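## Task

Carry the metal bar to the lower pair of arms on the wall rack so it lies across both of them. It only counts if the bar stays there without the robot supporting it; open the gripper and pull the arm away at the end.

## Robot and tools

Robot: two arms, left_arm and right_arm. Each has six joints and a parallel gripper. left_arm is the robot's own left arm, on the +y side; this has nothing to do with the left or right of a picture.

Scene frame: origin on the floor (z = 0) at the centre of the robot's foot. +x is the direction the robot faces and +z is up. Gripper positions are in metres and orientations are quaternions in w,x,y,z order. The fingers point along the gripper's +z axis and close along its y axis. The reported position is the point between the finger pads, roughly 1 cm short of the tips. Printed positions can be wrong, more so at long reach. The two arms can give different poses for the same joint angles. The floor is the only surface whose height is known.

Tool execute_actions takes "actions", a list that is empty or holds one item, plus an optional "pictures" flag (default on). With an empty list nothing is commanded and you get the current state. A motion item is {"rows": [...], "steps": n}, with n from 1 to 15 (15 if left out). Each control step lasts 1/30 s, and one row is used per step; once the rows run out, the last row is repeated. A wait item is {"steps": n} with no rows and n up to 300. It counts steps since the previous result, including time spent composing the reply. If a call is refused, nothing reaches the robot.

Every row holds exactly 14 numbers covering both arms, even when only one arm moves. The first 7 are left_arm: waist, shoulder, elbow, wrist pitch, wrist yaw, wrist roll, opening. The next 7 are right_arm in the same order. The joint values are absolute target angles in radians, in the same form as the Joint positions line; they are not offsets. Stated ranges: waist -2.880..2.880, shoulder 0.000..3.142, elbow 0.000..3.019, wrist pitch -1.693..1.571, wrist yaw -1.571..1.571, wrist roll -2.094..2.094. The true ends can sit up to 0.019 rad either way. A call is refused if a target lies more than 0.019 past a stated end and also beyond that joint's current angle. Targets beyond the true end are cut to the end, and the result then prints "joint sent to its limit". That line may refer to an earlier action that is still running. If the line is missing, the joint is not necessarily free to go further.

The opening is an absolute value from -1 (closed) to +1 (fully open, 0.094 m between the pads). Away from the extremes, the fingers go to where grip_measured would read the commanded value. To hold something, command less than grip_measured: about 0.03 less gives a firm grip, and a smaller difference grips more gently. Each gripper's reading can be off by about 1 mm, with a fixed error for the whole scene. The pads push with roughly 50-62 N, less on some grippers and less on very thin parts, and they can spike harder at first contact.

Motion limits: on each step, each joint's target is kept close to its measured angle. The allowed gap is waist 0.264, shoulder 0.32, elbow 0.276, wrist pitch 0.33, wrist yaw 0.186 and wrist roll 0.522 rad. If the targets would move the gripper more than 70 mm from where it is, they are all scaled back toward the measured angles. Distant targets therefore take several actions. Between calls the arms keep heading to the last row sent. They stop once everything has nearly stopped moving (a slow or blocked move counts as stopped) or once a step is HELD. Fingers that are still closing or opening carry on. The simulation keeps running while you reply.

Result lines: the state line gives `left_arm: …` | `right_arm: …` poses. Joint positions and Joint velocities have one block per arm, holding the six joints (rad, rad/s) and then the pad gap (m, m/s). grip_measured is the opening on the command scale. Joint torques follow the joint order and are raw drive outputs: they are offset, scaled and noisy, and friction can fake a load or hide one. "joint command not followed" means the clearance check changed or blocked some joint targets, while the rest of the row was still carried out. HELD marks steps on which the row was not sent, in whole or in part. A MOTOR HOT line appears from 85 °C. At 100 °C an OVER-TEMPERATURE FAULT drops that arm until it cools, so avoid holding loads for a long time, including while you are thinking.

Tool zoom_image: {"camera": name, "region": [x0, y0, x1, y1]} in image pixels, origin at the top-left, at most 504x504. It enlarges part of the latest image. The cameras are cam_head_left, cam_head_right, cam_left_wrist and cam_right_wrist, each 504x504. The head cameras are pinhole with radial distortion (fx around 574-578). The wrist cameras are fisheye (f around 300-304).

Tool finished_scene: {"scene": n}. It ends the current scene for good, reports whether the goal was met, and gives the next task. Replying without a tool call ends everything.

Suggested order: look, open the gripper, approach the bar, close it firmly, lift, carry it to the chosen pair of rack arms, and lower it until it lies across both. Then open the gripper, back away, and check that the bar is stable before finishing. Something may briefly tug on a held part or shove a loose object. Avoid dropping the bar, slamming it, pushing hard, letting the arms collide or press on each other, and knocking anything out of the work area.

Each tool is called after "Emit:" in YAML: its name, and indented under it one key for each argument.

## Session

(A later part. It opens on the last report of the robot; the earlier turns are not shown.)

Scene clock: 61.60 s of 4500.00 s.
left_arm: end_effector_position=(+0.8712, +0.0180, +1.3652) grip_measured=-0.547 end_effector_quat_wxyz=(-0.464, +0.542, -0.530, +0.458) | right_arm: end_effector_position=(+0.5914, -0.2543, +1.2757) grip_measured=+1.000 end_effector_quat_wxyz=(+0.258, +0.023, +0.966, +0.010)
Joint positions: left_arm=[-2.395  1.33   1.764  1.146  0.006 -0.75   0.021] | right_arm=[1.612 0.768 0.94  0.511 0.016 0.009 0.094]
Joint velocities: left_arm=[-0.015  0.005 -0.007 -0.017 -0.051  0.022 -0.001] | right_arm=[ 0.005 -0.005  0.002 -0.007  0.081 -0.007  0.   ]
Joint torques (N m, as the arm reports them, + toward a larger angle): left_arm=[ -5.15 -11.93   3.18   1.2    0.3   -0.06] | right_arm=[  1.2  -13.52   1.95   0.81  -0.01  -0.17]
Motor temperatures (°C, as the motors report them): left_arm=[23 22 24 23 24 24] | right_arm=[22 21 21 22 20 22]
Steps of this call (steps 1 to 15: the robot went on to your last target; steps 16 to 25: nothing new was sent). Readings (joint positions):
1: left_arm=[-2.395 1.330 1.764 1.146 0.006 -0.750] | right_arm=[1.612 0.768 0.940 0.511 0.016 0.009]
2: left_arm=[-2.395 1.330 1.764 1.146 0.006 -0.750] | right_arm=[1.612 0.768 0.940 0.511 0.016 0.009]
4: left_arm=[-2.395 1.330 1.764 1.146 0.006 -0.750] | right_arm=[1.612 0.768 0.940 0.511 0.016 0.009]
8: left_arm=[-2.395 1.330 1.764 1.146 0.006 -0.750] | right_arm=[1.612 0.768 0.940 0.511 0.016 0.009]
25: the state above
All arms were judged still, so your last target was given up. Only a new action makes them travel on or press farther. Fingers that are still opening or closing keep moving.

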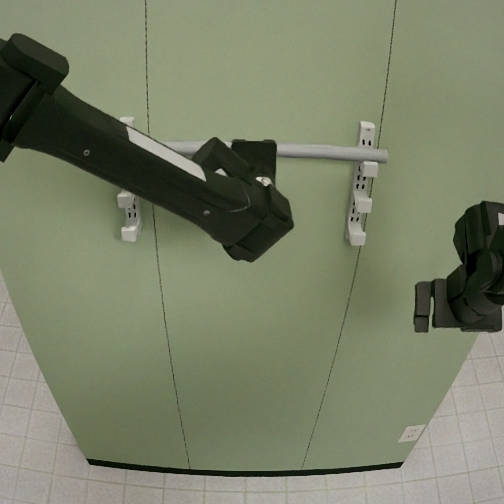

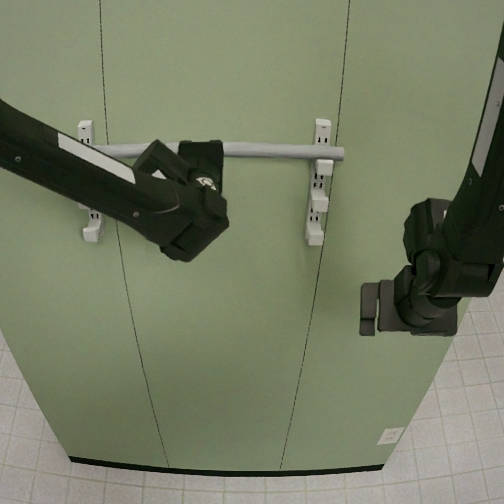

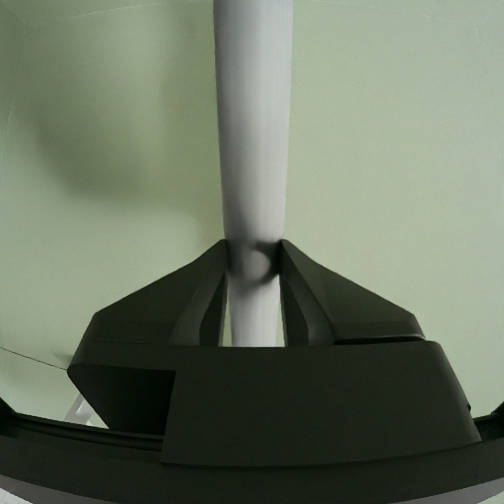

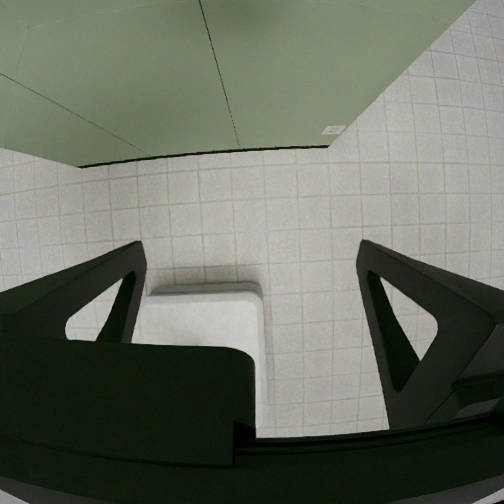

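Emit:
execute_actions:
  actions:
    - {"rows": [[-2.482,1.266,1.689,1.153,0,-0.661,-0.6, 1.619,0.764,0.947,0.5,0.015,0,1]]}
  pictures: false

Emit:
execute_actions:
  actions:
    - {"steps":15}

Scene clock: 67.83 s of 4500.00 s.
left_arm: end_effector_position=(+0.8560, -0.0037, +1.3808) grip_measured=-0.547 end_effector_quat_wxyz=(-0.445, +0.545, -0.546, +0.455) | right_arm: end_effector_position=(+0.5914, -0.2543, +1.2757) grip_measured=+1.000 end_effector_quat_wxyz=(+0.258, +0.023, +0.966, +0.010)
Joint positions: left_arm=[-2.47   1.301  1.687  1.145 -0.007 -0.676  0.021] | right_arm=[1.612 0.768 0.94  0.511 0.016 0.009 0.094]
Joint velocities: left_arm=[-0.005 -0.005 -0.012  0.017  0.022 -0.037  0.   ] | right_arm=[-0.015 -0.005 -0.007  0.002  0.007  0.081  0.   ]
Joint torques (N m, as the arm reports them, + toward a larger angle): left_arm=[ -6.57 -13.76   1.86   2.     0.99   0.11] | right_arm=[  0.9  -13.58   1.91   0.84  -0.05  -0.19]
Motor temperatures (°C, as the motors report them): left_arm=[23 23 24 23 24 24] | right_arm=[22 21 21 22 20 22]
Steps of this call (steps 1 to 90: nothing new was sent; then 2.73 s passed at rest; steps 91 to 105: all 15 steps of this action). Readings (joint positions):
91: left_arm=[-2.400 1.327 1.757 1.146 0.003 -0.742] | right_arm=[1.612 0.768 0.940 0.511 0.016 0.009]
92: left_arm=[-2.412 1.316 1.734 1.145 -0.006 -0.729] | right_arm=[1.612 0.768 0.940 0.511 0.016 0.009]
94: left_arm=[-2.442 1.302 1.700 1.145 -0.007 -0.707] | right_arm=[1.612 0.768 0.940 0.511 0.016 0.009]
98: left_arm=[-2.470 1.301 1.687 1.145 -0.007 -0.688] | right_arm=[1.612 0.768 0.940 0.511 0.016 0.009]
105: the state above

Scene clock: 68.33 s of 4500.00 s.
left_arm: end_effector_position=(+0.8560, -0.0037, +1.3808) grip_measured=-0.547 end_effector_quat_wxyz=(-0.446, +0.544, -0.547, +0.454) | right_arm: end_effector_position=(+0.5914, -0.2543, +1.2757) grip_measured=+1.000 end_effector_quat_wxyz=(+0.258, +0.023, +0.966, +0.010)
Joint positions: left_arm=[-2.47   1.301  1.687  1.145 -0.007 -0.674  0.021] | right_arm=[1.612 0.768 0.94  0.511 0.016 0.009 0.094]
Joint velocities: left_arm=[-0.005  0.005 -0.017 -0.017  0.051  0.037 -0.001] | right_arm=[ 0.005 -0.015  0.002 -0.002 -0.095  0.022  0.   ]
Joint torques (N m, as the arm reports them, + toward a larger angle): left_arm=[ -7.08 -13.73   1.88   1.87   0.98   0.08] | right_arm=[  0.85 -13.91   2.01   0.87  -0.03  -0.19]
Motor temperatures (°C, as the motors report them): left_arm=[23 23 24 23 24 24] | right_arm=[22 21 21 22 20 22]
Steps of this call (steps 1 to 15: the robot went on to your last target). Readings (joint positions):
1: left_arm=[-2.470 1.301 1.687 1.145 -0.007 -0.676] | right_arm=[1.612 0.768 0.940 0.511 0.016 0.009]
2: left_arm=[-2.470 1.301 1.687 1.145 -0.007 -0.675] | right_arm=[1.612 0.768 0.940 0.511 0.016 0.009]
4: left_arm=[-2.470 1.301 1.687 1.145 -0.007 -0.675] | right_arm=[1.612 0.768 0.940 0.511 0.016 0.009]
8: left_arm=[-2.470 1.301 1.687 1.145 -0.007 -0.674] | right_arm=[1.612 0.768 0.940 0.511 0.016 0.009]
15: the state above
All arms were judged still, so your last target was given up. Only a new action makes them travel on or press farther. Fingers that are still opening or closing keep moving.

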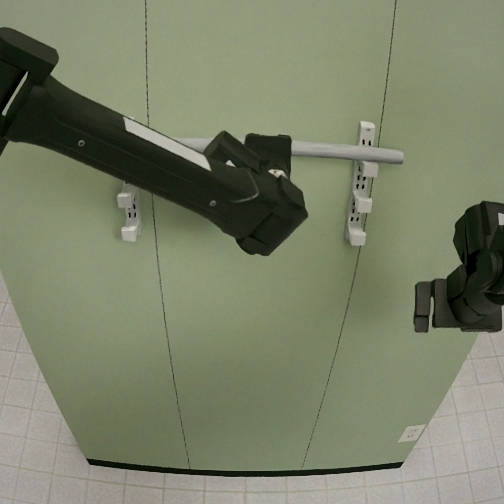

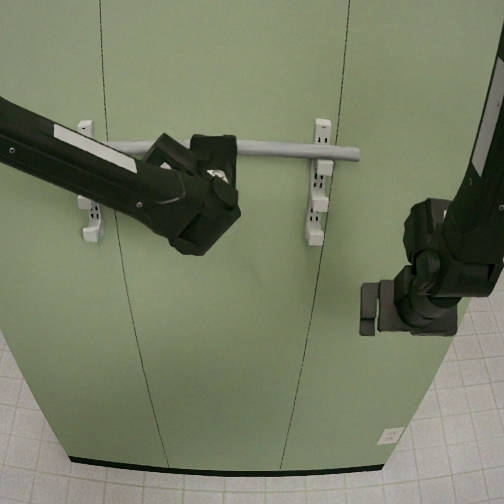

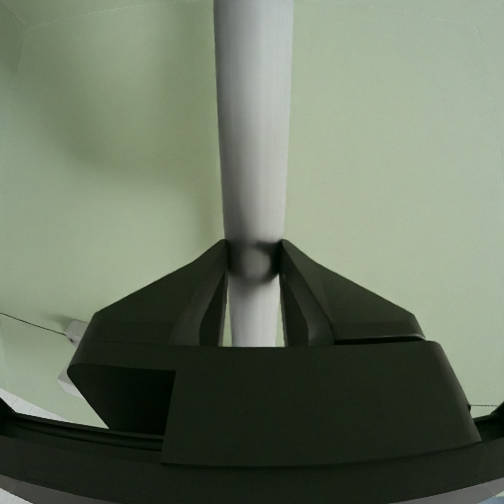

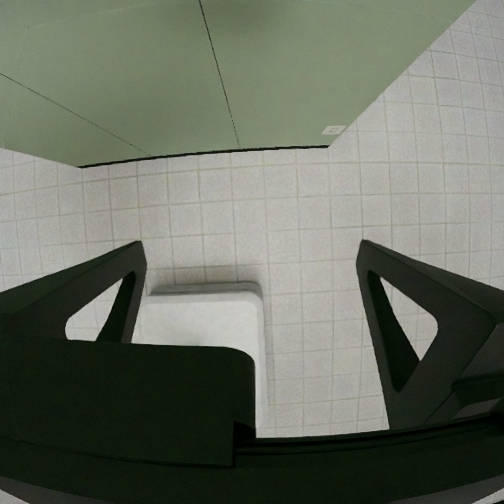

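Shoulder lags under load (friction); compensate.

Emit:
execute_actions:
  actions:
    - {"rows": [[-2.50,1.225,1.689,1.16,0.007,-0.65,-0.6, 1.619,0.764,0.947,0.5,0.015,0,1]]}
  pictures: false

Emit:
execute_actions:
  actions:
    - {"steps":10}
  pictures: false

Scene clock: 72.53 s of 4500.00 s.
left_arm: end_effector_position=(+0.8734, +0.0241, +1.4028) grip_measured=-0.547 end_effector_quat_wxyz=(-0.464, +0.544, -0.533, +0.452) | right_arm: end_effector_position=(+0.5914, -0.2543, +1.2757) grip_measured=+1.000 end_effector_quat_wxyz=(+0.258, +0.023, +0.966, +0.010)
Joint positions: left_arm=[-2.476  1.252  1.684  1.145 -0.006 -0.663  0.021] | right_arm=[1.612 0.768 0.94  0.511 0.016 0.009 0.094]
Joint velocities: left_arm=[ 0.005 -0.005 -0.002 -0.022  0.007 -0.051 -0.001] | right_arm=[ 0.005 -0.005  0.002  0.002 -0.022 -0.066  0.   ]
Joint torques (N m, as the arm reports them, + toward a larger angle): left_arm=[ -7.01 -12.99   2.36   2.43   1.27   0.04] | right_arm=[  0.92 -13.6    1.93   0.88  -0.03  -0.2 ]
Motor temperatures (°C, as the motors report them): left_arm=[23 23 24 23 24 24] | right_arm=[22 21 21 22 20 22]
Steps of this call (steps 1 to 90: nothing new was sent; then 0.70 s passed at rest; steps 91 to 105: all 15 steps of this action). Readings (joint positions):
91: left_arm=[-2.471 1.299 1.687 1.145 -0.007 -0.673] | right_arm=[1.612 0.768 0.940 0.511 0.016 0.009]
92: left_arm=[-2.471 1.297 1.685 1.145 -0.007 -0.671] | right_arm=[1.612 0.768 0.940 0.511 0.016 0.009]
94: left_arm=[-2.473 1.290 1.684 1.145 -0.006 -0.668] | right_arm=[1.612 0.768 0.940 0.511 0.016 0.009]
98: left_arm=[-2.476 1.269 1.684 1.145 -0.006 -0.665] | right_arm=[1.612 0.768 0.940 0.511 0.016 0.009]
105: the state above

Scene clock: 72.87 s of 4500.00 s.
left_arm: end_effector_position=(+0.8734, +0.0241, +1.4028) grip_measured=-0.547 end_effector_quat_wxyz=(-0.464, +0.544, -0.533, +0.451) | right_arm: end_effector_position=(+0.5914, -0.2543, +1.2757) grip_measured=+1.000 end_effector_quat_wxyz=(+0.258, +0.023, +0.966, +0.010)
Joint positions: left_arm=[-2.476  1.252  1.684  1.145 -0.006 -0.662  0.021] | right_arm=[1.612 0.768 0.94  0.511 0.016 0.009 0.094]
Joint velocities: left_arm=[-0.015 -0.005  0.007  0.002 -0.007  0.007  0.   ] | right_arm=[-0.015 -0.005  0.002  0.012  0.007 -0.007  0.   ]
Joint torques (N m, as the arm reports them, + toward a larger angle): left_arm=[ -7.28 -13.1    2.21   2.08   1.27   0.07] | right_arm=[  0.92 -13.62   2.01   0.89  -0.01  -0.17]
Motor temperatures (°C, as the motors report them): left_arm=[23 23 24 23 24 24] | right_arm=[22 21 21 22 20 22]
Steps of this call (steps 1 to 10: the robot went on to your last target). Readings (joint positions):
1: left_arm=[-2.476 1.252 1.684 1.145 -0.006 -0.662] | right_arm=[1.612 0.768 0.940 0.511 0.016 0.009]
2: left_arm=[-2.476 1.252 1.684 1.145 -0.006 -0.662] | right_arm=[1.612 0.768 0.940 0.511 0.016 0.009]
4: left_arm=[-2.476 1.252 1.684 1.145 -0.006 -0.662] | right_arm=[1.612 0.768 0.940 0.511 0.016 0.009]
8: left_arm=[-2.476 1.252 1.684 1.145 -0.006 -0.662] | right_arm=[1.612 0.768 0.940 0.511 0.016 0.009]
10: the state above

Emit:
execute_actions:
  actions:
    - {"rows": [[-2.50,1.15,1.371,1.39,0.007,-0.65,-0.6, 1.619,0.764,0.947,0.5,0.015,0,1]]}
  pictures: false

Emit:
execute_actions:
  actions:
    - {"steps":15}
  pictures: false

Scene clock: 76.53 s of 4500.00 s.
left_arm: end_effector_position=(+0.7805, +0.0135, +1.4201) grip_measured=-0.547 end_effector_quat_wxyz=(-0.450, +0.546, -0.537, +0.459) | right_arm: end_effector_position=(+0.5914, -0.2543, +1.2757) grip_measured=+1.000 end_effector_quat_wxyz=(+0.258, +0.023, +0.966, +0.010)
Joint positions: left_arm=[-2.496  1.175  1.361  1.364 -0.    -0.661  0.021] | right_arm=[1.612 0.768 0.94  0.511 0.016 0.009 0.094]
Joint velocities: left_arm=[-0.005 -0.005 -0.027  0.007 -0.007 -0.007  0.   ] | right_arm=[ 0.005 -0.005  0.012 -0.027 -0.037 -0.066  0.   ]
Joint torques (N m, as the arm reports them, + toward a larger angle): left_arm=[ -5.41 -11.21   1.78   2.53   1.     0.08] | right_arm=[  0.77 -13.58   1.93   0.8   -0.04  -0.18]
Motor temperatures (°C, as the motors report them): left_arm=[23 23 24 23 24 24] | right_arm=[22 21 21 22 20 22]
Steps of this call (steps 1 to 15: the robot went on to your last target; steps 16 to 95: nothing new was sent; steps 96 to 110: all 15 steps of this action). Readings (joint positions):
96: left_arm=[-2.496 1.254 1.652 1.160 0.001 -0.662] | right_arm=[1.612 0.768 0.940 0.511 0.016 0.009]
97: left_arm=[-2.496 1.229 1.582 1.223 0.001 -0.662] | right_arm=[1.612 0.768 0.940 0.511 0.016 0.009]
99: left_arm=[-2.496 1.178 1.432 1.321 0.001 -0.662] | right_arm=[1.612 0.768 0.940 0.511 0.016 0.009]
103: left_arm=[-2.496 1.174 1.361 1.363 -0.000 -0.661] | right_arm=[1.612 0.768 0.940 0.511 0.016 0.009]
110: the state above

Scene clock: 77.03 s of 4500.00 s.
left_arm: end_effector_position=(+0.7805, +0.0137, +1.4202) grip_measured=-0.547 end_effector_quat_wxyz=(-0.451, +0.546, -0.536, +0.459) | right_arm: end_effector_position=(+0.5914, -0.2543, +1.2757) grip_measured=+1.000 end_effector_quat_wxyz=(+0.258, +0.023, +0.966, +0.010)
Joint positions: left_arm=[-2.496  1.175  1.361  1.365 -0.    -0.661  0.021] | right_arm=[1.612 0.768 0.94  0.511 0.016 0.009 0.094]
Joint velocities: left_arm=[-0.005  0.005  0.007 -0.007  0.007  0.007  0.   ] | right_arm=[ 0.005 -0.005 -0.007  0.022 -0.022 -0.066  0.   ]
Joint torques (N m, as the arm reports them, + toward a larger angle): left_arm=[ -5.44 -11.56   1.52   2.63   1.     0.08] | right_arm=[  1.03 -13.84   1.94   0.89  -0.01  -0.19]
Motor temperatures (°C, as the motors report them): left_arm=[23 23 24 23 24 24] | right_arm=[22 21 21 22 20 22]
Steps of this call (steps 1 to 15: the robot went on to your last target). Readings (joint positions):
1: left_arm=[-2.496 1.175 1.361 1.364 -0.000 -0.661] | right_arm=[1.612 0.768 0.940 0.511 0.016 0.009]
2: left_arm=[-2.496 1.175 1.361 1.365 -0.000 -0.661] | right_arm=[1.612 0.768 0.940 0.511 0.016 0.009]
4: left_arm=[-2.496 1.175 1.361 1.365 -0.000 -0.661] | right_arm=[1.612 0.768 0.940 0.511 0.016 0.009]
8: left_arm=[-2.496 1.175 1.361 1.365 -0.000 -0.661] | right_arm=[1.612 0.768 0.940 0.511 0.016 0.009]
15: the state above
All arms were judged still, so your last target was given up. Only a new action makes them travel on or press farther. Fingers that are still opening or closing keep moving.

Emit:
execute_actions:
  actions:
    - {"rows": [[-2.18,1.51,1.785,1.33,0.007,-0.975,-0.6, 1.619,0.764,0.947,0.5,0.015,0,1]]}
  pictures: false

Emit:
execute_actions:
  actions:
    - {"steps":20}

Scene clock: 81.90 s of 4500.00 s.
left_arm: end_effector_position=(+0.7344, -0.0285, +1.2007) grip_measured=-0.547 end_effector_quat_wxyz=(-0.414, +0.538, -0.579, +0.452) | right_arm: end_effector_position=(+0.5914, -0.2543, +1.2757) grip_measured=+1.000 end_effector_quat_wxyz=(+0.258, +0.023, +0.966, +0.010)
Joint positions: left_arm=[-2.182  1.603  1.763  1.282  0.023 -0.947  0.021] | right_arm=[1.612 0.768 0.94  0.511 0.016 0.009 0.094]
Joint velocities: left_arm=[-0.103  0.112 -0.046 -0.042  0.022 -0.139  0.001] | right_arm=[ 0.005 -0.005  0.002 -0.022  0.066  0.066  0.   ]
Joint torques (N m, as the arm reports them, + toward a larger angle): left_arm=[ -6.64 -19.19   2.73   3.99  -0.38  -0.03] | right_arm=[  0.79 -13.46   1.97   0.82  -0.01  -0.19]
Motor temperatures (°C, as the motors report them): left_arm=[23 23 24 23 24 24] | right_arm=[22 21 21 22 20 22]
Steps of this call (steps 1 to 90: nothing new was sent; then 1.37 s passed at rest; steps 91 to 105: all 15 steps of this action). Readings (joint positions):
91: left_arm=[-2.488 1.185 1.371 1.365 0.002 -0.677] | right_arm=[1.612 0.768 0.940 0.511 0.016 0.009]
92: left_arm=[-2.467 1.206 1.407 1.365 0.004 -0.701] | right_arm=[1.612 0.768 0.940 0.511 0.016 0.009]
94: left_arm=[-2.398 1.274 1.503 1.355 0.005 -0.747] | right_arm=[1.612 0.768 0.940 0.511 0.016 0.009]
98: left_arm=[-2.251 1.461 1.726 1.309 0.021 -0.853] | right_arm=[1.612 0.768 0.940 0.511 0.016 0.009]
105: the state above

Scene clock: 82.57 s of 4500.00 s.
left_arm: end_effector_position=(+0.7716, +0.0059, +1.2334) grip_measured=-0.547 end_effector_quat_wxyz=(-0.445, +0.546, -0.546, +0.454) | right_arm: end_effector_position=(+0.5914, -0.2543, +1.2757) grip_measured=+1.000 end_effector_quat_wxyz=(+0.258, +0.023, +0.966, +0.010)
Joint positions: left_arm=[-2.177  1.539  1.768  1.301  0.002 -0.97   0.021] | right_arm=[1.612 0.768 0.94  0.511 0.016 0.009 0.094]
Joint velocities: left_arm=[-0.005 -0.015 -0.017  0.002  0.007 -0.037 -0.001] | right_arm=[ 0.005  0.015 -0.012 -0.012 -0.081  0.022  0.   ]
Joint torques (N m, as the arm reports them, + toward a larger angle): left_arm=[ -6.9  -15.55   2.95   3.17   0.7   -0.06] | right_arm=[  0.88 -13.85   1.99   0.95  -0.03  -0.18]
Motor temperatures (°C, as the motors report them): left_arm=[23 23 24 23 24 24] | right_arm=[22 21 21 22 20 22]
Steps of this call (steps 1 to 20: the robot went on to your last target). Readings (joint positions):
1: left_arm=[-2.184 1.605 1.762 1.282 0.018 -0.951] | right_arm=[1.612 0.768 0.940 0.511 0.016 0.009]
2: left_arm=[-2.184 1.605 1.761 1.282 0.012 -0.955] | right_arm=[1.612 0.768 0.940 0.511 0.016 0.009]
4: left_arm=[-2.181 1.597 1.761 1.282 0.006 -0.959] | right_arm=[1.612 0.768 0.940 0.511 0.016 0.009]
8: left_arm=[-2.178 1.573 1.761 1.291 0.002 -0.966] | right_arm=[1.612 0.768 0.940 0.511 0.016 0.009]
20: the state above

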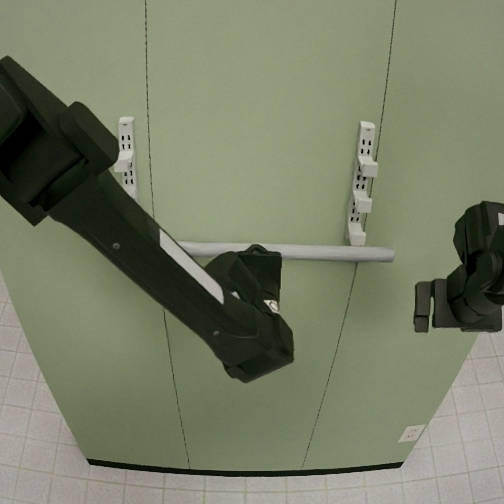

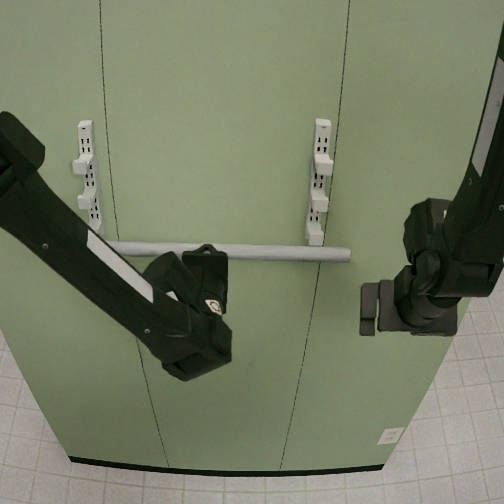

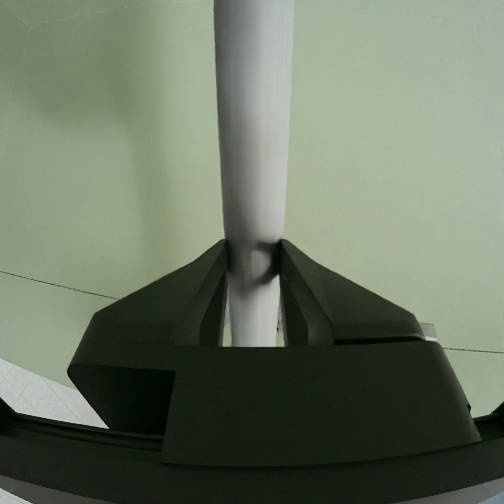

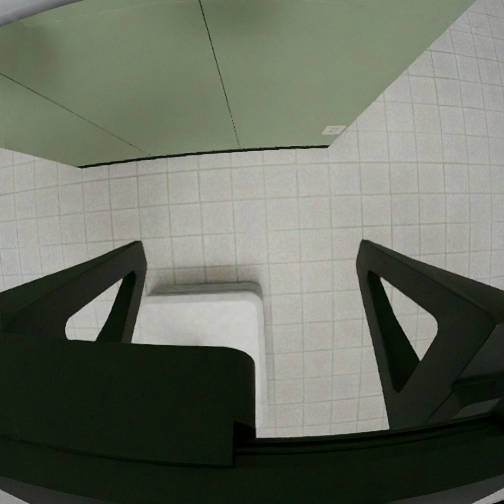

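Emit:
execute_actions:
  actions:
    - {"rows": [[-2.18,1.485,1.79,1.335,0.007,-0.975,-0.6, 1.619,1.45,1.337,1.55,0.015,0,1]]}
  pictures: false

Emit:
execute_actions:
  actions:
    - {"steps":30}

Scene clock: 90.77 s of 4500.00 s.
left_arm: end_effector_position=(+0.7757, +0.0094, +1.2377) grip_measured=-0.547 end_effector_quat_wxyz=(-0.448, +0.546, -0.543, +0.455) | right_arm: end_effector_position=(+0.6168, -0.2498, +1.1530) grip_measured=+1.000 end_effector_quat_wxyz=(+0.556, +0.029, +0.830, +0.007)
Joint positions: left_arm=[-2.177  1.531  1.768  1.302  0.002 -0.971  0.021] | right_arm=[1.612 1.456 1.334 1.464 0.016 0.009 0.094]
Joint velocities: left_arm=[-0.005  0.005 -0.002  0.012  0.022 -0.066 -0.   ] | right_arm=[-0.005  0.874 -0.125  0.872 -0.022  0.007  0.   ]
Joint torques (N m, as the arm reports them, + toward a larger angle): left_arm=[ -6.76 -16.54   3.21   3.4    0.7   -0.05] | right_arm=[  1.23 -16.58   0.44   2.81  -0.02  -0.19]
Motor temperatures (°C, as the motors report them): left_arm=[23 23 24 23 24 24] | right_arm=[22 21 21 22 20 22]
Steps of this call (steps 1 to 15: the robot went on to your last target; steps 16 to 90: nothing new was sent; then 4.70 s passed at rest; steps 91 to 105: all 15 steps of this action). Readings (joint positions):
91: left_arm=[-2.177 1.539 1.768 1.301 0.002 -0.971] | right_arm=[1.612 0.781 0.951 0.538 0.016 0.009]
92: left_arm=[-2.177 1.538 1.768 1.301 0.002 -0.971] | right_arm=[1.612 0.817 0.986 0.604 0.016 0.009]
94: left_arm=[-2.177 1.538 1.768 1.301 0.002 -0.971] | right_arm=[1.612 0.929 1.112 0.739 0.016 0.009]
98: left_arm=[-2.177 1.534 1.768 1.301 0.002 -0.971] | right_arm=[1.612 1.160 1.317 1.003 0.016 0.009]
105: the state above

Scene clock: 91.77 s of 4500.00 s.
left_arm: end_effector_position=(+0.7757, +0.0094, +1.2377) grip_measured=-0.547 end_effector_quat_wxyz=(-0.448, +0.546, -0.543, +0.455) | right_arm: end_effector_position=(+0.6125, -0.2499, +1.1583) grip_measured=+1.000 end_effector_quat_wxyz=(+0.575, +0.029, +0.818, +0.006)
Joint positions: left_arm=[-2.177  1.531  1.768  1.302  0.002 -0.971  0.021] | right_arm=[1.612 1.475 1.335 1.527 0.016 0.009 0.094]
Joint velocities: left_arm=[ 0.005 -0.005 -0.012 -0.002  0.037 -0.066 -0.001] | right_arm=[ 0.005 -0.015 -0.007 -0.007  0.051  0.022  0.   ]
Joint torques (N m, as the arm reports them, + toward a larger angle): left_arm=[ -6.77 -17.08   3.22   3.39   0.7   -0.06] | right_arm=[  1.21 -14.43  -0.54   2.91  -0.01  -0.2 ]
Motor temperatures (°C, as the motors report them): left_arm=[23 23 24 23 24 24] | right_arm=[22 21 21 22 20 22]
Steps of this call (steps 1 to 30: the robot went on to your last target). Readings (joint positions):
1: left_arm=[-2.177 1.531 1.768 1.302 0.002 -0.971] | right_arm=[1.612 1.482 1.330 1.485 0.016 0.009]
2: left_arm=[-2.177 1.531 1.768 1.302 0.002 -0.971] | right_arm=[1.612 1.499 1.325 1.496 0.016 0.009]
4: left_arm=[-2.177 1.531 1.768 1.302 0.002 -0.971] | right_arm=[1.612 1.513 1.320 1.505 0.016 0.009]
8: left_arm=[-2.177 1.531 1.768 1.302 0.002 -0.971] | right_arm=[1.612 1.500 1.329 1.520 0.016 0.009]
30: the state above
All arms were judged still, so your last target was given up. Only a new action makes them travel on or press farther. Fingers that are still opening or closing keep moving.

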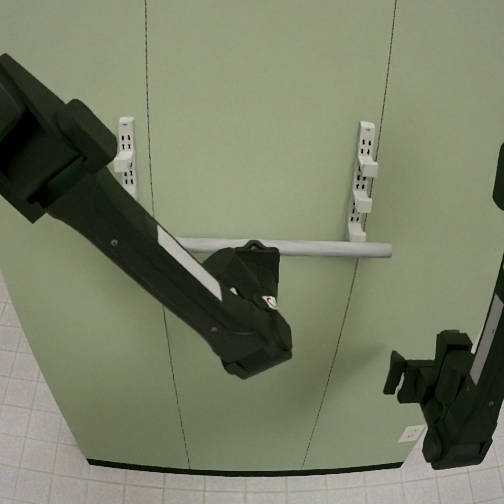

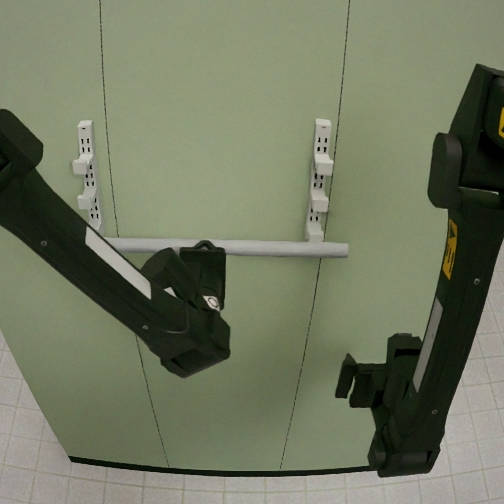

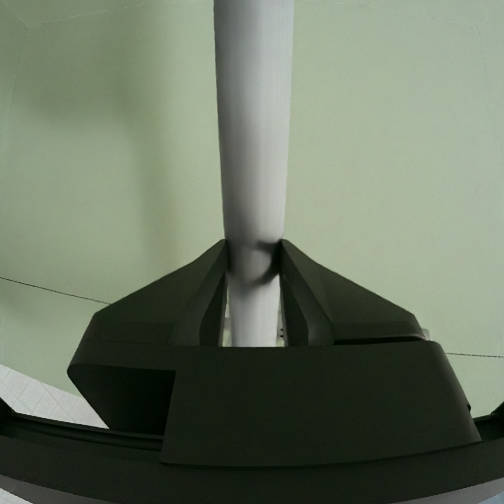

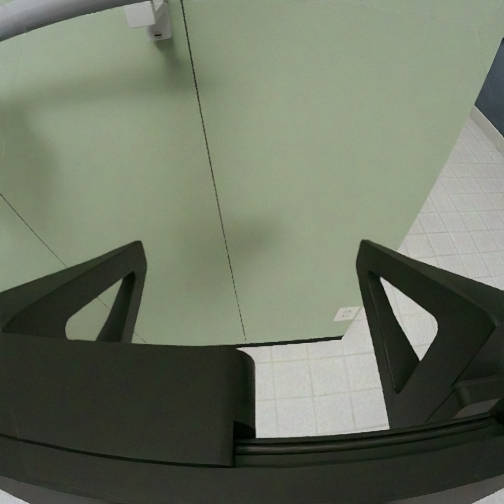

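Emit:
execute_actions:
  actions:
    - {"rows": [[-2.19,1.54,1.94,1.2,0.007,-0.96,-0.6, 1.619,1.45,1.337,1.55,0.015,0,1]],"steps":10}
  pictures: false

Emit:
execute_actions:
  actions:
    - {"rows": [[-2.20,1.575,2.145,1.06,0.007,-0.95,-0.6, 1.619,1.45,1.337,1.55,0.015,0,1]]}
  pictures: false

Emit:
execute_actions:
  actions:
    - {"steps":20}

Scene clock: 97.93 s of 4500.00 s.
left_arm: end_effector_position=(+0.8170, +0.0116, +1.2331) grip_measured=-0.547 end_effector_quat_wxyz=(-0.452, +0.545, -0.540, +0.455) | right_arm: end_effector_position=(+0.6125, -0.2499, +1.1583) grip_measured=+1.000 end_effector_quat_wxyz=(+0.575, +0.029, +0.818, +0.006)
Joint positions: left_arm=[-2.177  1.565  1.921  1.192  0.002 -0.971  0.021] | right_arm=[1.612 1.475 1.335 1.527 0.016 0.009 0.094]
Joint velocities: left_arm=[-0.015  0.005  0.002 -0.002  0.007 -0.022 -0.   ] | right_arm=[-0.015 -0.015 -0.007 -0.007  0.066 -0.022  0.   ]
Joint torques (N m, as the arm reports them, + toward a larger angle): left_arm=[ -7.66 -15.6    3.71   2.2    0.7    0.07] | right_arm=[  1.15 -14.42  -0.6    2.91  -0.05  -0.2 ]
Motor temperatures (°C, as the motors report them): left_arm=[23 23 24 23 24 24] | right_arm=[22 21 21 22 20 22]
Steps of this call (steps 1 to 90: nothing new was sent; then 2.83 s passed at rest; steps 91 to 100: all 10 steps of this action). Readings (joint positions):
91: left_arm=[-2.177 1.533 1.782 1.290 0.002 -0.971] | right_arm=[1.612 1.475 1.335 1.527 0.016 0.009]
92: left_arm=[-2.177 1.546 1.819 1.255 0.002 -0.971] | right_arm=[1.612 1.475 1.335 1.527 0.016 0.009]
94: left_arm=[-2.177 1.565 1.887 1.205 0.002 -0.971] | right_arm=[1.612 1.475 1.335 1.527 0.016 0.009]
98: left_arm=[-2.177 1.565 1.920 1.192 0.002 -0.971] | right_arm=[1.612 1.475 1.335 1.527 0.016 0.009]
100: the state above

Scene clock: 98.43 s of 4500.00 s.
left_arm: end_effector_position=(+0.8646, +0.0134, +1.2335) grip_measured=-0.538 end_effector_quat_wxyz=(-0.455, +0.544, -0.539, +0.455) | right_arm: end_effector_position=(+0.6125, -0.2499, +1.1583) grip_measured=+1.000 end_effector_quat_wxyz=(+0.575, +0.029, +0.818, +0.006)
Joint positions: left_arm=[-2.185  1.612  2.113  1.054  0.002 -0.959  0.022] | right_arm=[1.612 1.475 1.335 1.527 0.016 0.009 0.094]
Joint velocities: left_arm=[-0.015  0.005 -0.002  0.002 -0.037 -0.051 -0.   ] | right_arm=[-0.005 -0.015 -0.002 -0.002  0.022 -0.11   0.   ]
Joint torques (N m, as the arm reports them, + toward a larger angle): left_arm=[ -8.05 -17.37   5.47   2.29   0.68   0.03] | right_arm=[  1.18 -13.93  -0.59   2.89  -0.02  -0.2 ]
Motor temperatures (°C, as the motors report them): left_arm=[23 23 24 23 24 24] | right_arm=[22 21 21 22 20 22]
Steps of this call (steps 1 to 15: all 15 steps of this action). Readings (joint positions):
1: left_arm=[-2.177 1.568 1.936 1.178 0.001 -0.970] | right_arm=[1.612 1.475 1.335 1.527 0.016 0.009]
2: left_arm=[-2.177 1.583 1.976 1.139 0.001 -0.969] | right_arm=[1.612 1.475 1.335 1.527 0.016 0.009]
4: left_arm=[-2.182 1.600 2.010 1.132 0.010 -0.961] | right_arm=[1.612 1.475 1.335 1.527 0.016 0.009]
8: left_arm=[-2.185 1.614 2.080 1.063 0.008 -0.957] | right_arm=[1.612 1.475 1.335 1.527 0.016 0.009]
15: the state above

Scene clock: 99.10 s of 4500.00 s.
left_arm: end_effector_position=(+0.8644, +0.0127, +1.2326) grip_measured=-0.538 end_effector_quat_wxyz=(-0.453, +0.544, -0.540, +0.455) | right_arm: end_effector_position=(+0.6125, -0.2499, +1.1583) grip_measured=+1.000 end_effector_quat_wxyz=(+0.575, +0.029, +0.818, +0.006)
Joint positions: left_arm=[-2.185  1.612  2.113  1.05   0.002 -0.959  0.022] | right_arm=[1.612 1.475 1.335 1.527 0.016 0.009 0.094]
Joint velocities: left_arm=[-0.005  0.005 -0.007 -0.012  0.037  0.051 -0.001] | right_arm=[-0.005  0.005  0.022  0.007  0.037 -0.051  0.   ]
Joint torques (N m, as the arm reports them, + toward a larger angle): left_arm=[ -8.04 -18.09   5.33   2.41   0.73   0.06] | right_arm=[  1.43 -14.09  -0.58   2.95  -0.01  -0.18]
Motor temperatures (°C, as the motors report them): left_arm=[23 24 24 23 24 24] | right_arm=[22 21 21 22 20 22]
Steps of this call (steps 1 to 15: the robot went on to your last target; steps 16 to 20: nothing new was sent). Readings (joint positions):
1: left_arm=[-2.185 1.612 2.113 1.054 0.002 -0.959] | right_arm=[1.612 1.475 1.335 1.527 0.016 0.009]
2: left_arm=[-2.185 1.612 2.113 1.053 0.002 -0.959] | right_arm=[1.612 1.475 1.335 1.527 0.016 0.009]
4: left_arm=[-2.185 1.612 2.113 1.050 0.002 -0.959] | right_arm=[1.612 1.475 1.335 1.527 0.016 0.009]
8: left_arm=[-2.185 1.612 2.113 1.050 0.002 -0.959] | right_arm=[1.612 1.475 1.335 1.527 0.016 0.009]
20: the state above
All arms were judged still, so your last target was given up. Only a new action makes them travel on or press farther. Fingers that are still opening or closing keep moving.

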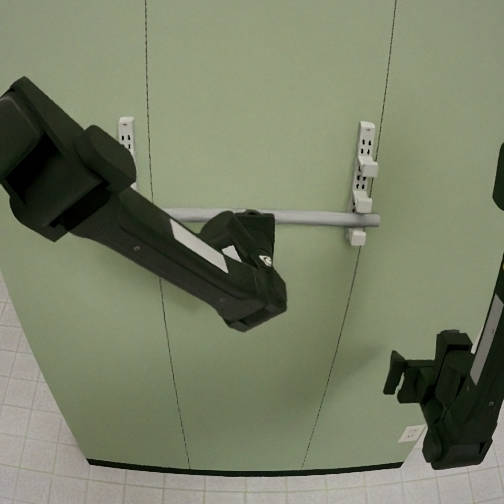

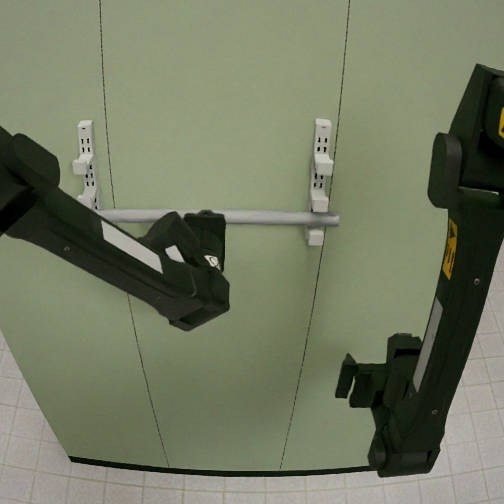

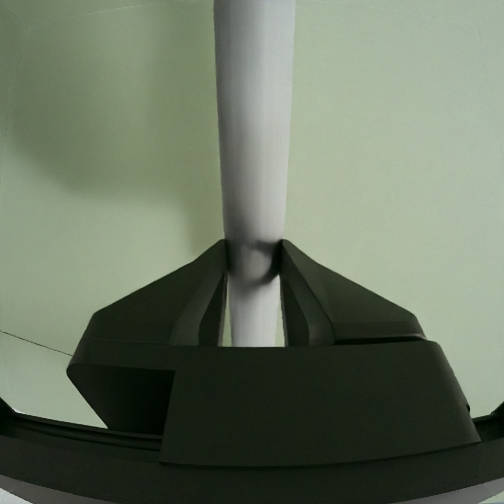

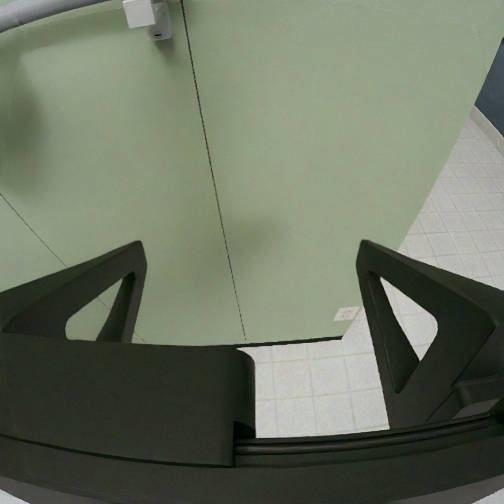

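Emit:
execute_actions:
  actions:
    - {"rows": [[-2.168,1.64,2.25,1.03,0.007,-0.985,-0.6, 1.619,1.45,1.337,1.55,0.015,0,1]]}
  pictures: false

Emit:
execute_actions:
  actions:
    - {"steps":15}

Scene clock: 105.10 s of 4500.00 s.
left_arm: end_effector_position=(+0.8756, +0.0199, +1.2243) grip_measured=-0.538 end_effector_quat_wxyz=(-0.461, +0.543, -0.534, +0.456) | right_arm: end_effector_position=(+0.6125, -0.2499, +1.1583) grip_measured=+1.000 end_effector_quat_wxyz=(+0.575, +0.029, +0.818, +0.006)
Joint positions: left_arm=[-2.164  1.653  2.203  1.02   0.002 -0.98   0.022] | right_arm=[1.612 1.475 1.335 1.527 0.016 0.009 0.094]
Joint velocities: left_arm=[-0.005  0.005  0.022  0.012  0.007 -0.11  -0.002] | right_arm=[ 0.005 -0.005 -0.002 -0.007 -0.066 -0.007  0.   ]
Joint torques (N m, as the arm reports them, + toward a larger angle): left_arm=[ -6.76 -16.31   6.79   2.35   0.68  -0.07] | right_arm=[  1.23 -14.36  -0.59   2.9   -0.05  -0.19]
Motor temperatures (°C, as the motors report them): left_arm=[23 24 24 23 24 24] | right_arm=[22 21 21 22 20 22]
Steps of this call (steps 1 to 90: nothing new was sent; then 2.50 s passed at rest; steps 91 to 105: all 15 steps of this action). Readings (joint positions):
91: left_arm=[-2.184 1.616 2.124 1.046 0.002 -0.962] | right_arm=[1.612 1.475 1.335 1.527 0.016 0.009]
92: left_arm=[-2.182 1.630 2.154 1.037 0.002 -0.966] | right_arm=[1.612 1.475 1.335 1.527 0.016 0.009]
94: left_arm=[-2.175 1.648 2.197 1.025 0.002 -0.971] | right_arm=[1.612 1.475 1.335 1.527 0.016 0.009]
98: left_arm=[-2.165 1.653 2.201 1.021 0.002 -0.977] | right_arm=[1.612 1.475 1.335 1.527 0.016 0.009]
105: the state above

Scene clock: 105.60 s of 4500.00 s.
left_arm: end_effector_position=(+0.8761, +0.0202, +1.2246) grip_measured=-0.538 end_effector_quat_wxyz=(-0.461, +0.543, -0.533, +0.456) | right_arm: end_effector_position=(+0.6125, -0.2499, +1.1583) grip_measured=+1.000 end_effector_quat_wxyz=(+0.575, +0.029, +0.818, +0.006)
Joint positions: left_arm=[-2.164  1.653  2.204  1.02   0.002 -0.981  0.022] | right_arm=[1.612 1.475 1.335 1.527 0.016 0.009 0.094]
Joint velocities: left_arm=[-0.005  0.005 -0.002 -0.002  0.051 -0.022 -0.001] | right_arm=[-0.024 -0.015 -0.002  0.002  0.022 -0.007  0.   ]
Joint torques (N m, as the arm reports them, + toward a larger angle): left_arm=[ -7.02 -16.22   6.73   2.38   0.68  -0.06] | right_arm=[  1.24 -14.21  -0.58   2.98  -0.03  -0.22]
Motor temperatures (°C, as the motors report them): left_arm=[23 24 24 23 24 24] | right_arm=[22 21 21 22 20 22]
Steps of this call (steps 1 to 15: the robot went on to your last target). Readings (joint positions):
1: left_arm=[-2.164 1.653 2.204 1.020 0.002 -0.980] | right_arm=[1.612 1.475 1.335 1.527 0.016 0.009]
2: left_arm=[-2.164 1.653 2.204 1.020 0.002 -0.980] | right_arm=[1.612 1.475 1.335 1.527 0.016 0.009]
4: left_arm=[-2.164 1.653 2.204 1.020 0.002 -0.981] | right_arm=[1.612 1.475 1.335 1.527 0.016 0.009]
8: left_arm=[-2.164 1.653 2.204 1.020 0.002 -0.981] | right_arm=[1.612 1.475 1.335 1.527 0.016 0.009]
15: the state above
All arms were judged still, so your last target was given up. Only a new action makes them travel on or press farther. Fingers that are still opening or closing keep moving.

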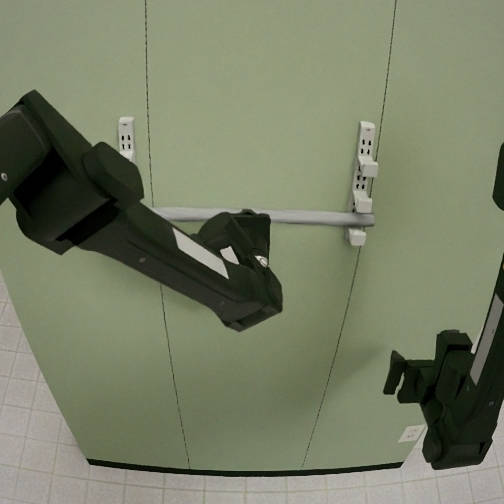

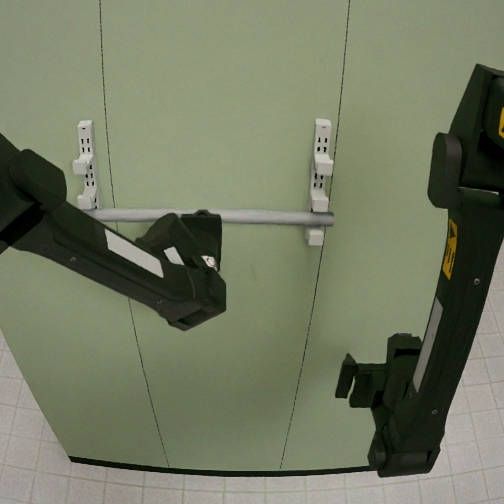

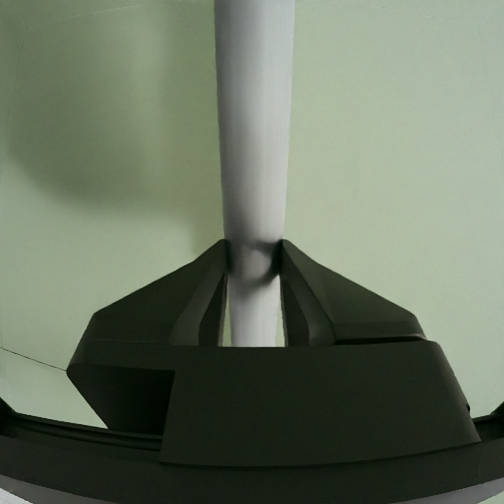

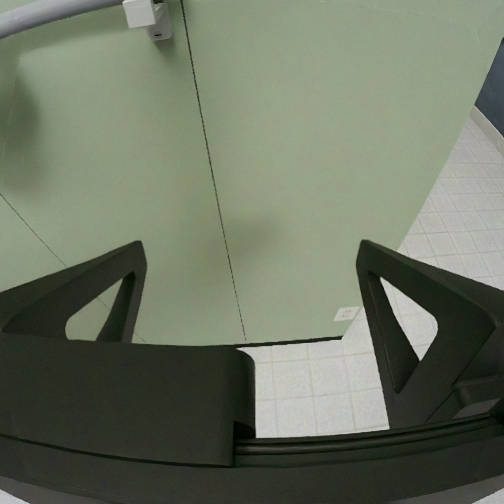

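Emit:
execute_actions:
  actions:
    - {"rows": [[-2.168,1.66,2.24,1.04,0.007,-0.985,-0.6, 1.619,1.45,1.337,1.55,0.015,0,1]]}
  pictures: false

Emit:
execute_actions:
  actions:
    - {"rows": [[-2.168,1.66,2.24,1.04,0.007,-0.985,1, 1.619,1.45,1.337,1.55,0.015,0,1]]}
  pictures: false

Emit:
execute_actions:
  actions:
    - {"rows": [[-2.168,1.55,1.8,1.3,0.007,-0.985,1, 1.619,1.45,1.337,1.55,0.015,0,1]]}
  pictures: false

Emit:
execute_actions:
  actions:
    - {"rows": [[-1.9,1.2,1.2,1.3,0.007,-0.985,1, 1.619,1.45,1.337,1.55,0.015,0,1]]}

Scene clock: 110.17 s of 4500.00 s.
left_arm: end_effector_position=(+0.8683, +0.0134, +1.2162) grip_measured=-0.538 end_effector_quat_wxyz=(-0.456, +0.544, -0.537, +0.457) | right_arm: end_effector_position=(+0.6125, -0.2499, +1.1583) grip_measured=+1.000 end_effector_quat_wxyz=(+0.575, +0.029, +0.818, +0.006)
Joint positions: left_arm=[-2.164  1.668  2.204  1.022  0.004 -0.983  0.022] | right_arm=[1.612 1.475 1.335 1.527 0.016 0.009 0.094]
Joint velocities: left_arm=[-0.015 -0.005  0.002 -0.002  0.007 -0.037  0.001] | right_arm=[ 0.005  0.005  0.012  0.002 -0.022  0.022  0.   ]
Joint torques (N m, as the arm reports them, + toward a larger angle): left_arm=[ -7.38 -15.64   5.94   2.77   0.62  -0.03] | right_arm=[  1.47 -14.41  -0.59   2.95  -0.04  -0.18]
Motor temperatures (°C, as the motors report them): left_arm=[23 24 25 23 24 24] | right_arm=[22 22 21 22 20 22]
Steps of this call (steps 1 to 90: nothing new was sent; then 1.07 s passed at rest; steps 91 to 105: all 15 steps of this action). Readings (joint positions):
91: left_arm=[-2.164 1.654 2.204 1.020 0.002 -0.981] | right_arm=[1.612 1.475 1.335 1.527 0.016 0.009]
92: left_arm=[-2.164 1.655 2.204 1.020 0.002 -0.981] | right_arm=[1.612 1.475 1.335 1.527 0.016 0.009]
94: left_arm=[-2.164 1.658 2.204 1.020 0.002 -0.981] | right_arm=[1.612 1.475 1.335 1.527 0.016 0.009]
98: left_arm=[-2.164 1.667 2.204 1.020 0.002 -0.982] | right_arm=[1.612 1.475 1.335 1.527 0.016 0.009]
105: the state above

Scene clock: 110.67 s of 4500.00 s.
left_arm: end_effector_position=(+0.8701, +0.0145, +1.2177) grip_measured=+1.000 end_effector_quat_wxyz=(-0.457, +0.544, -0.535, +0.457) | right_arm: end_effector_position=(+0.6125, -0.2499, +1.1583) grip_measured=+1.000 end_effector_quat_wxyz=(+0.575, +0.029, +0.818, +0.006)
Joint positions: left_arm=[-2.164  1.668  2.209  1.022  0.004 -0.983  0.094] | right_arm=[1.612 1.475 1.335 1.527 0.016 0.009 0.094]
Joint velocities: left_arm=[ 0.005  0.005 -0.002 -0.032 -0.007  0.081  0.   ] | right_arm=[-0.015 -0.015 -0.007  0.007  0.037  0.007  0.   ]
Joint torques (N m, as the arm reports them, + toward a larger angle): left_arm=[ -7.3  -15.46   5.63   2.74   0.62  -0.04] | right_arm=[  1.48 -14.05  -0.64   2.97  -0.03  -0.17]
Motor temperatures (°C, as the motors report them): left_arm=[23 24 25 23 24 24] | right_arm=[22 22 21 22 20 22]
Steps of this call (steps 1 to 15: all 15 steps of this action). Readings (joint positions):
1: left_arm=[-2.164 1.668 2.204 1.022 0.004 -0.983] | right_arm=[1.612 1.475 1.335 1.527 0.016 0.009]
2: left_arm=[-2.164 1.668 2.204 1.022 0.004 -0.983] | right_arm=[1.612 1.475 1.335 1.527 0.016 0.009]
4: left_arm=[-2.164 1.668 2.207 1.022 0.004 -0.983] | right_arm=[1.612 1.475 1.335 1.527 0.016 0.009]
8: left_arm=[-2.164 1.668 2.209 1.022 0.004 -0.983] | right_arm=[1.612 1.475 1.335 1.527 0.016 0.009]
15: the state above

Scene clock: 111.17 s of 4500.00 s.
left_arm: end_effector_position=(+0.7694, +0.0033, +1.2199) grip_measured=+1.000 end_effector_quat_wxyz=(-0.439, +0.546, -0.550, +0.454) | right_arm: end_effector_position=(+0.6125, -0.2499, +1.1583) grip_measured=+1.000 end_effector_quat_wxyz=(+0.575, +0.029, +0.818, +0.006)
Joint positions: left_arm=[-2.164  1.565  1.798  1.283  0.005 -0.983  0.094] | right_arm=[1.612 1.475 1.335 1.527 0.016 0.009 0.094]
Joint velocities: left_arm=[ 0.005 -0.015  0.012  0.037 -0.022  0.007  0.   ] | right_arm=[ 0.005 -0.015  0.017 -0.007 -0.007 -0.022  0.   ]
Joint torques (N m, as the arm reports them, + toward a larger angle): left_arm=[ -7.03 -14.44   1.72   2.54   0.56  -0.04] | right_arm=[  1.17 -14.21  -0.58   2.97  -0.03  -0.21]
Motor temperatures (°C, as the motors report them): left_arm=[23 24 25 23 24 24] | right_arm=[22 22 21 22 20 22]
Steps of this call (steps 1 to 15: all 15 steps of this action). Readings (joint positions):
1: left_arm=[-2.164 1.657 2.170 1.057 0.005 -0.983] | right_arm=[1.612 1.475 1.335 1.527 0.016 0.009]
2: left_arm=[-2.164 1.618 2.073 1.140 0.005 -0.983] | right_arm=[1.612 1.475 1.335 1.527 0.016 0.009]
4: left_arm=[-2.164 1.557 1.897 1.242 0.005 -0.983] | right_arm=[1.612 1.475 1.335 1.527 0.016 0.009]
8: left_arm=[-2.164 1.554 1.804 1.281 0.005 -0.983] | right_arm=[1.612 1.475 1.335 1.527 0.016 0.009]
15: the state above

Scene clock: 111.67 s of 4500.00 s.
left_arm: end_effector_position=(+0.6730, +0.1443, +1.2491) grip_measured=+1.000 end_effector_quat_wxyz=(-0.415, +0.488, -0.683, +0.351) | right_arm: end_effector_position=(+0.6125, -0.2499, +1.1583) grip_measured=+1.000 end_effector_quat_wxyz=(+0.575, +0.029, +0.818, +0.006)
Joint positions: left_arm=[-1.882  1.199  1.202  1.29   0.005 -0.983  0.094] | right_arm=[1.612 1.475 1.335 1.527 0.016 0.009 0.094]
Joint velocities: left_arm=[-0.093  0.005  0.017 -0.012  0.007  0.007  0.   ] | right_arm=[-0.015 -0.015 -0.002 -0.012 -0.007 -0.022  0.   ]
Joint torques (N m, as the arm reports them, + toward a larger angle): left_arm=[ -3.64 -14.1    0.31   2.54   0.33  -0.04] | right_arm=[  0.98 -13.99  -0.5    2.84  -0.02  -0.19]
Motor temperatures (°C, as the motors report them): left_arm=[23 24 25 23 24 24] | right_arm=[22 22 21 22 20 22]
Steps of this call (steps 1 to 15: all 15 steps of this action). Readings (joint positions):
1: left_arm=[-2.159 1.557 1.785 1.282 0.007 -0.983] | right_arm=[1.612 1.475 1.335 1.527 0.016 0.009]
2: left_arm=[-2.147 1.537 1.746 1.282 0.009 -0.983] | right_arm=[1.612 1.475 1.335 1.527 0.016 0.009]
4: left_arm=[-2.099 1.489 1.660 1.282 0.009 -0.983] | right_arm=[1.612 1.475 1.335 1.527 0.016 0.009]
8: left_arm=[-1.970 1.348 1.432 1.282 0.009 -0.983] | right_arm=[1.612 1.475 1.335 1.527 0.016 0.009]
15: the state above

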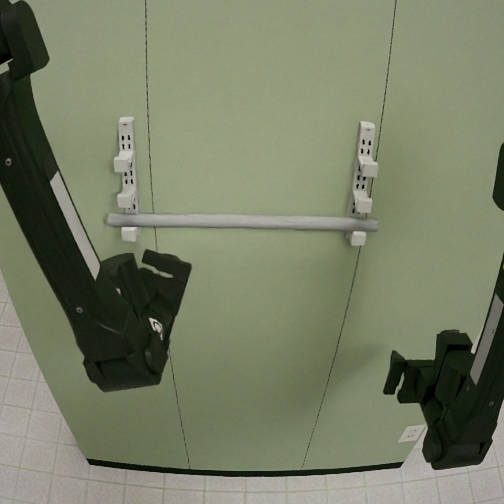

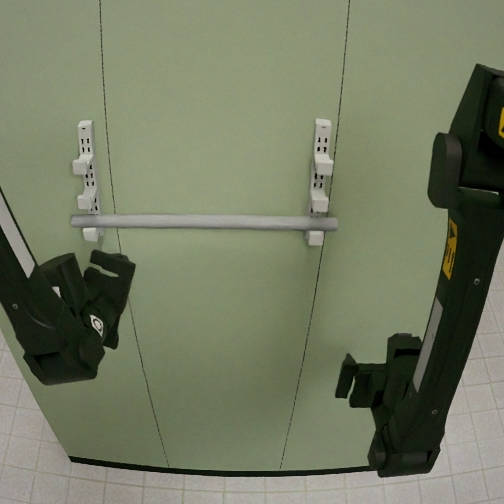

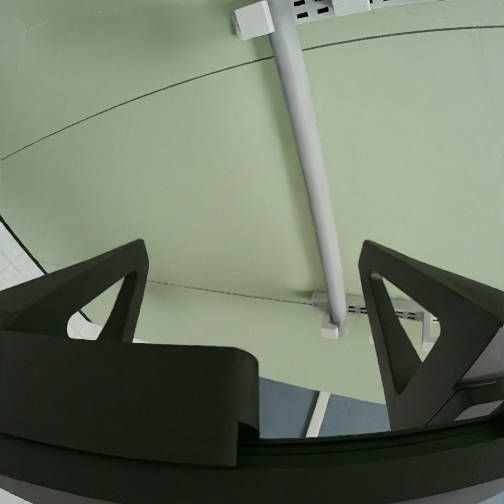

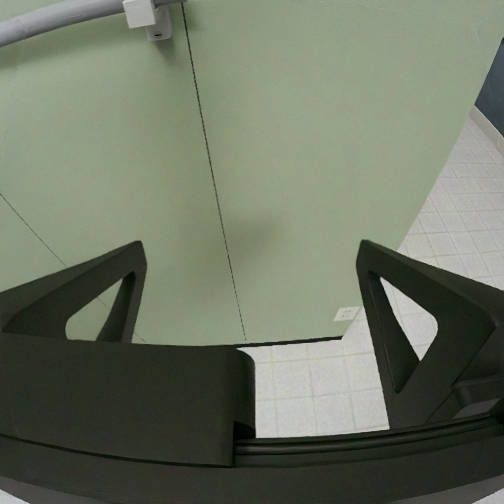

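Emit:
finished_scene:
  scene: 1

The scene is finished: the task was done.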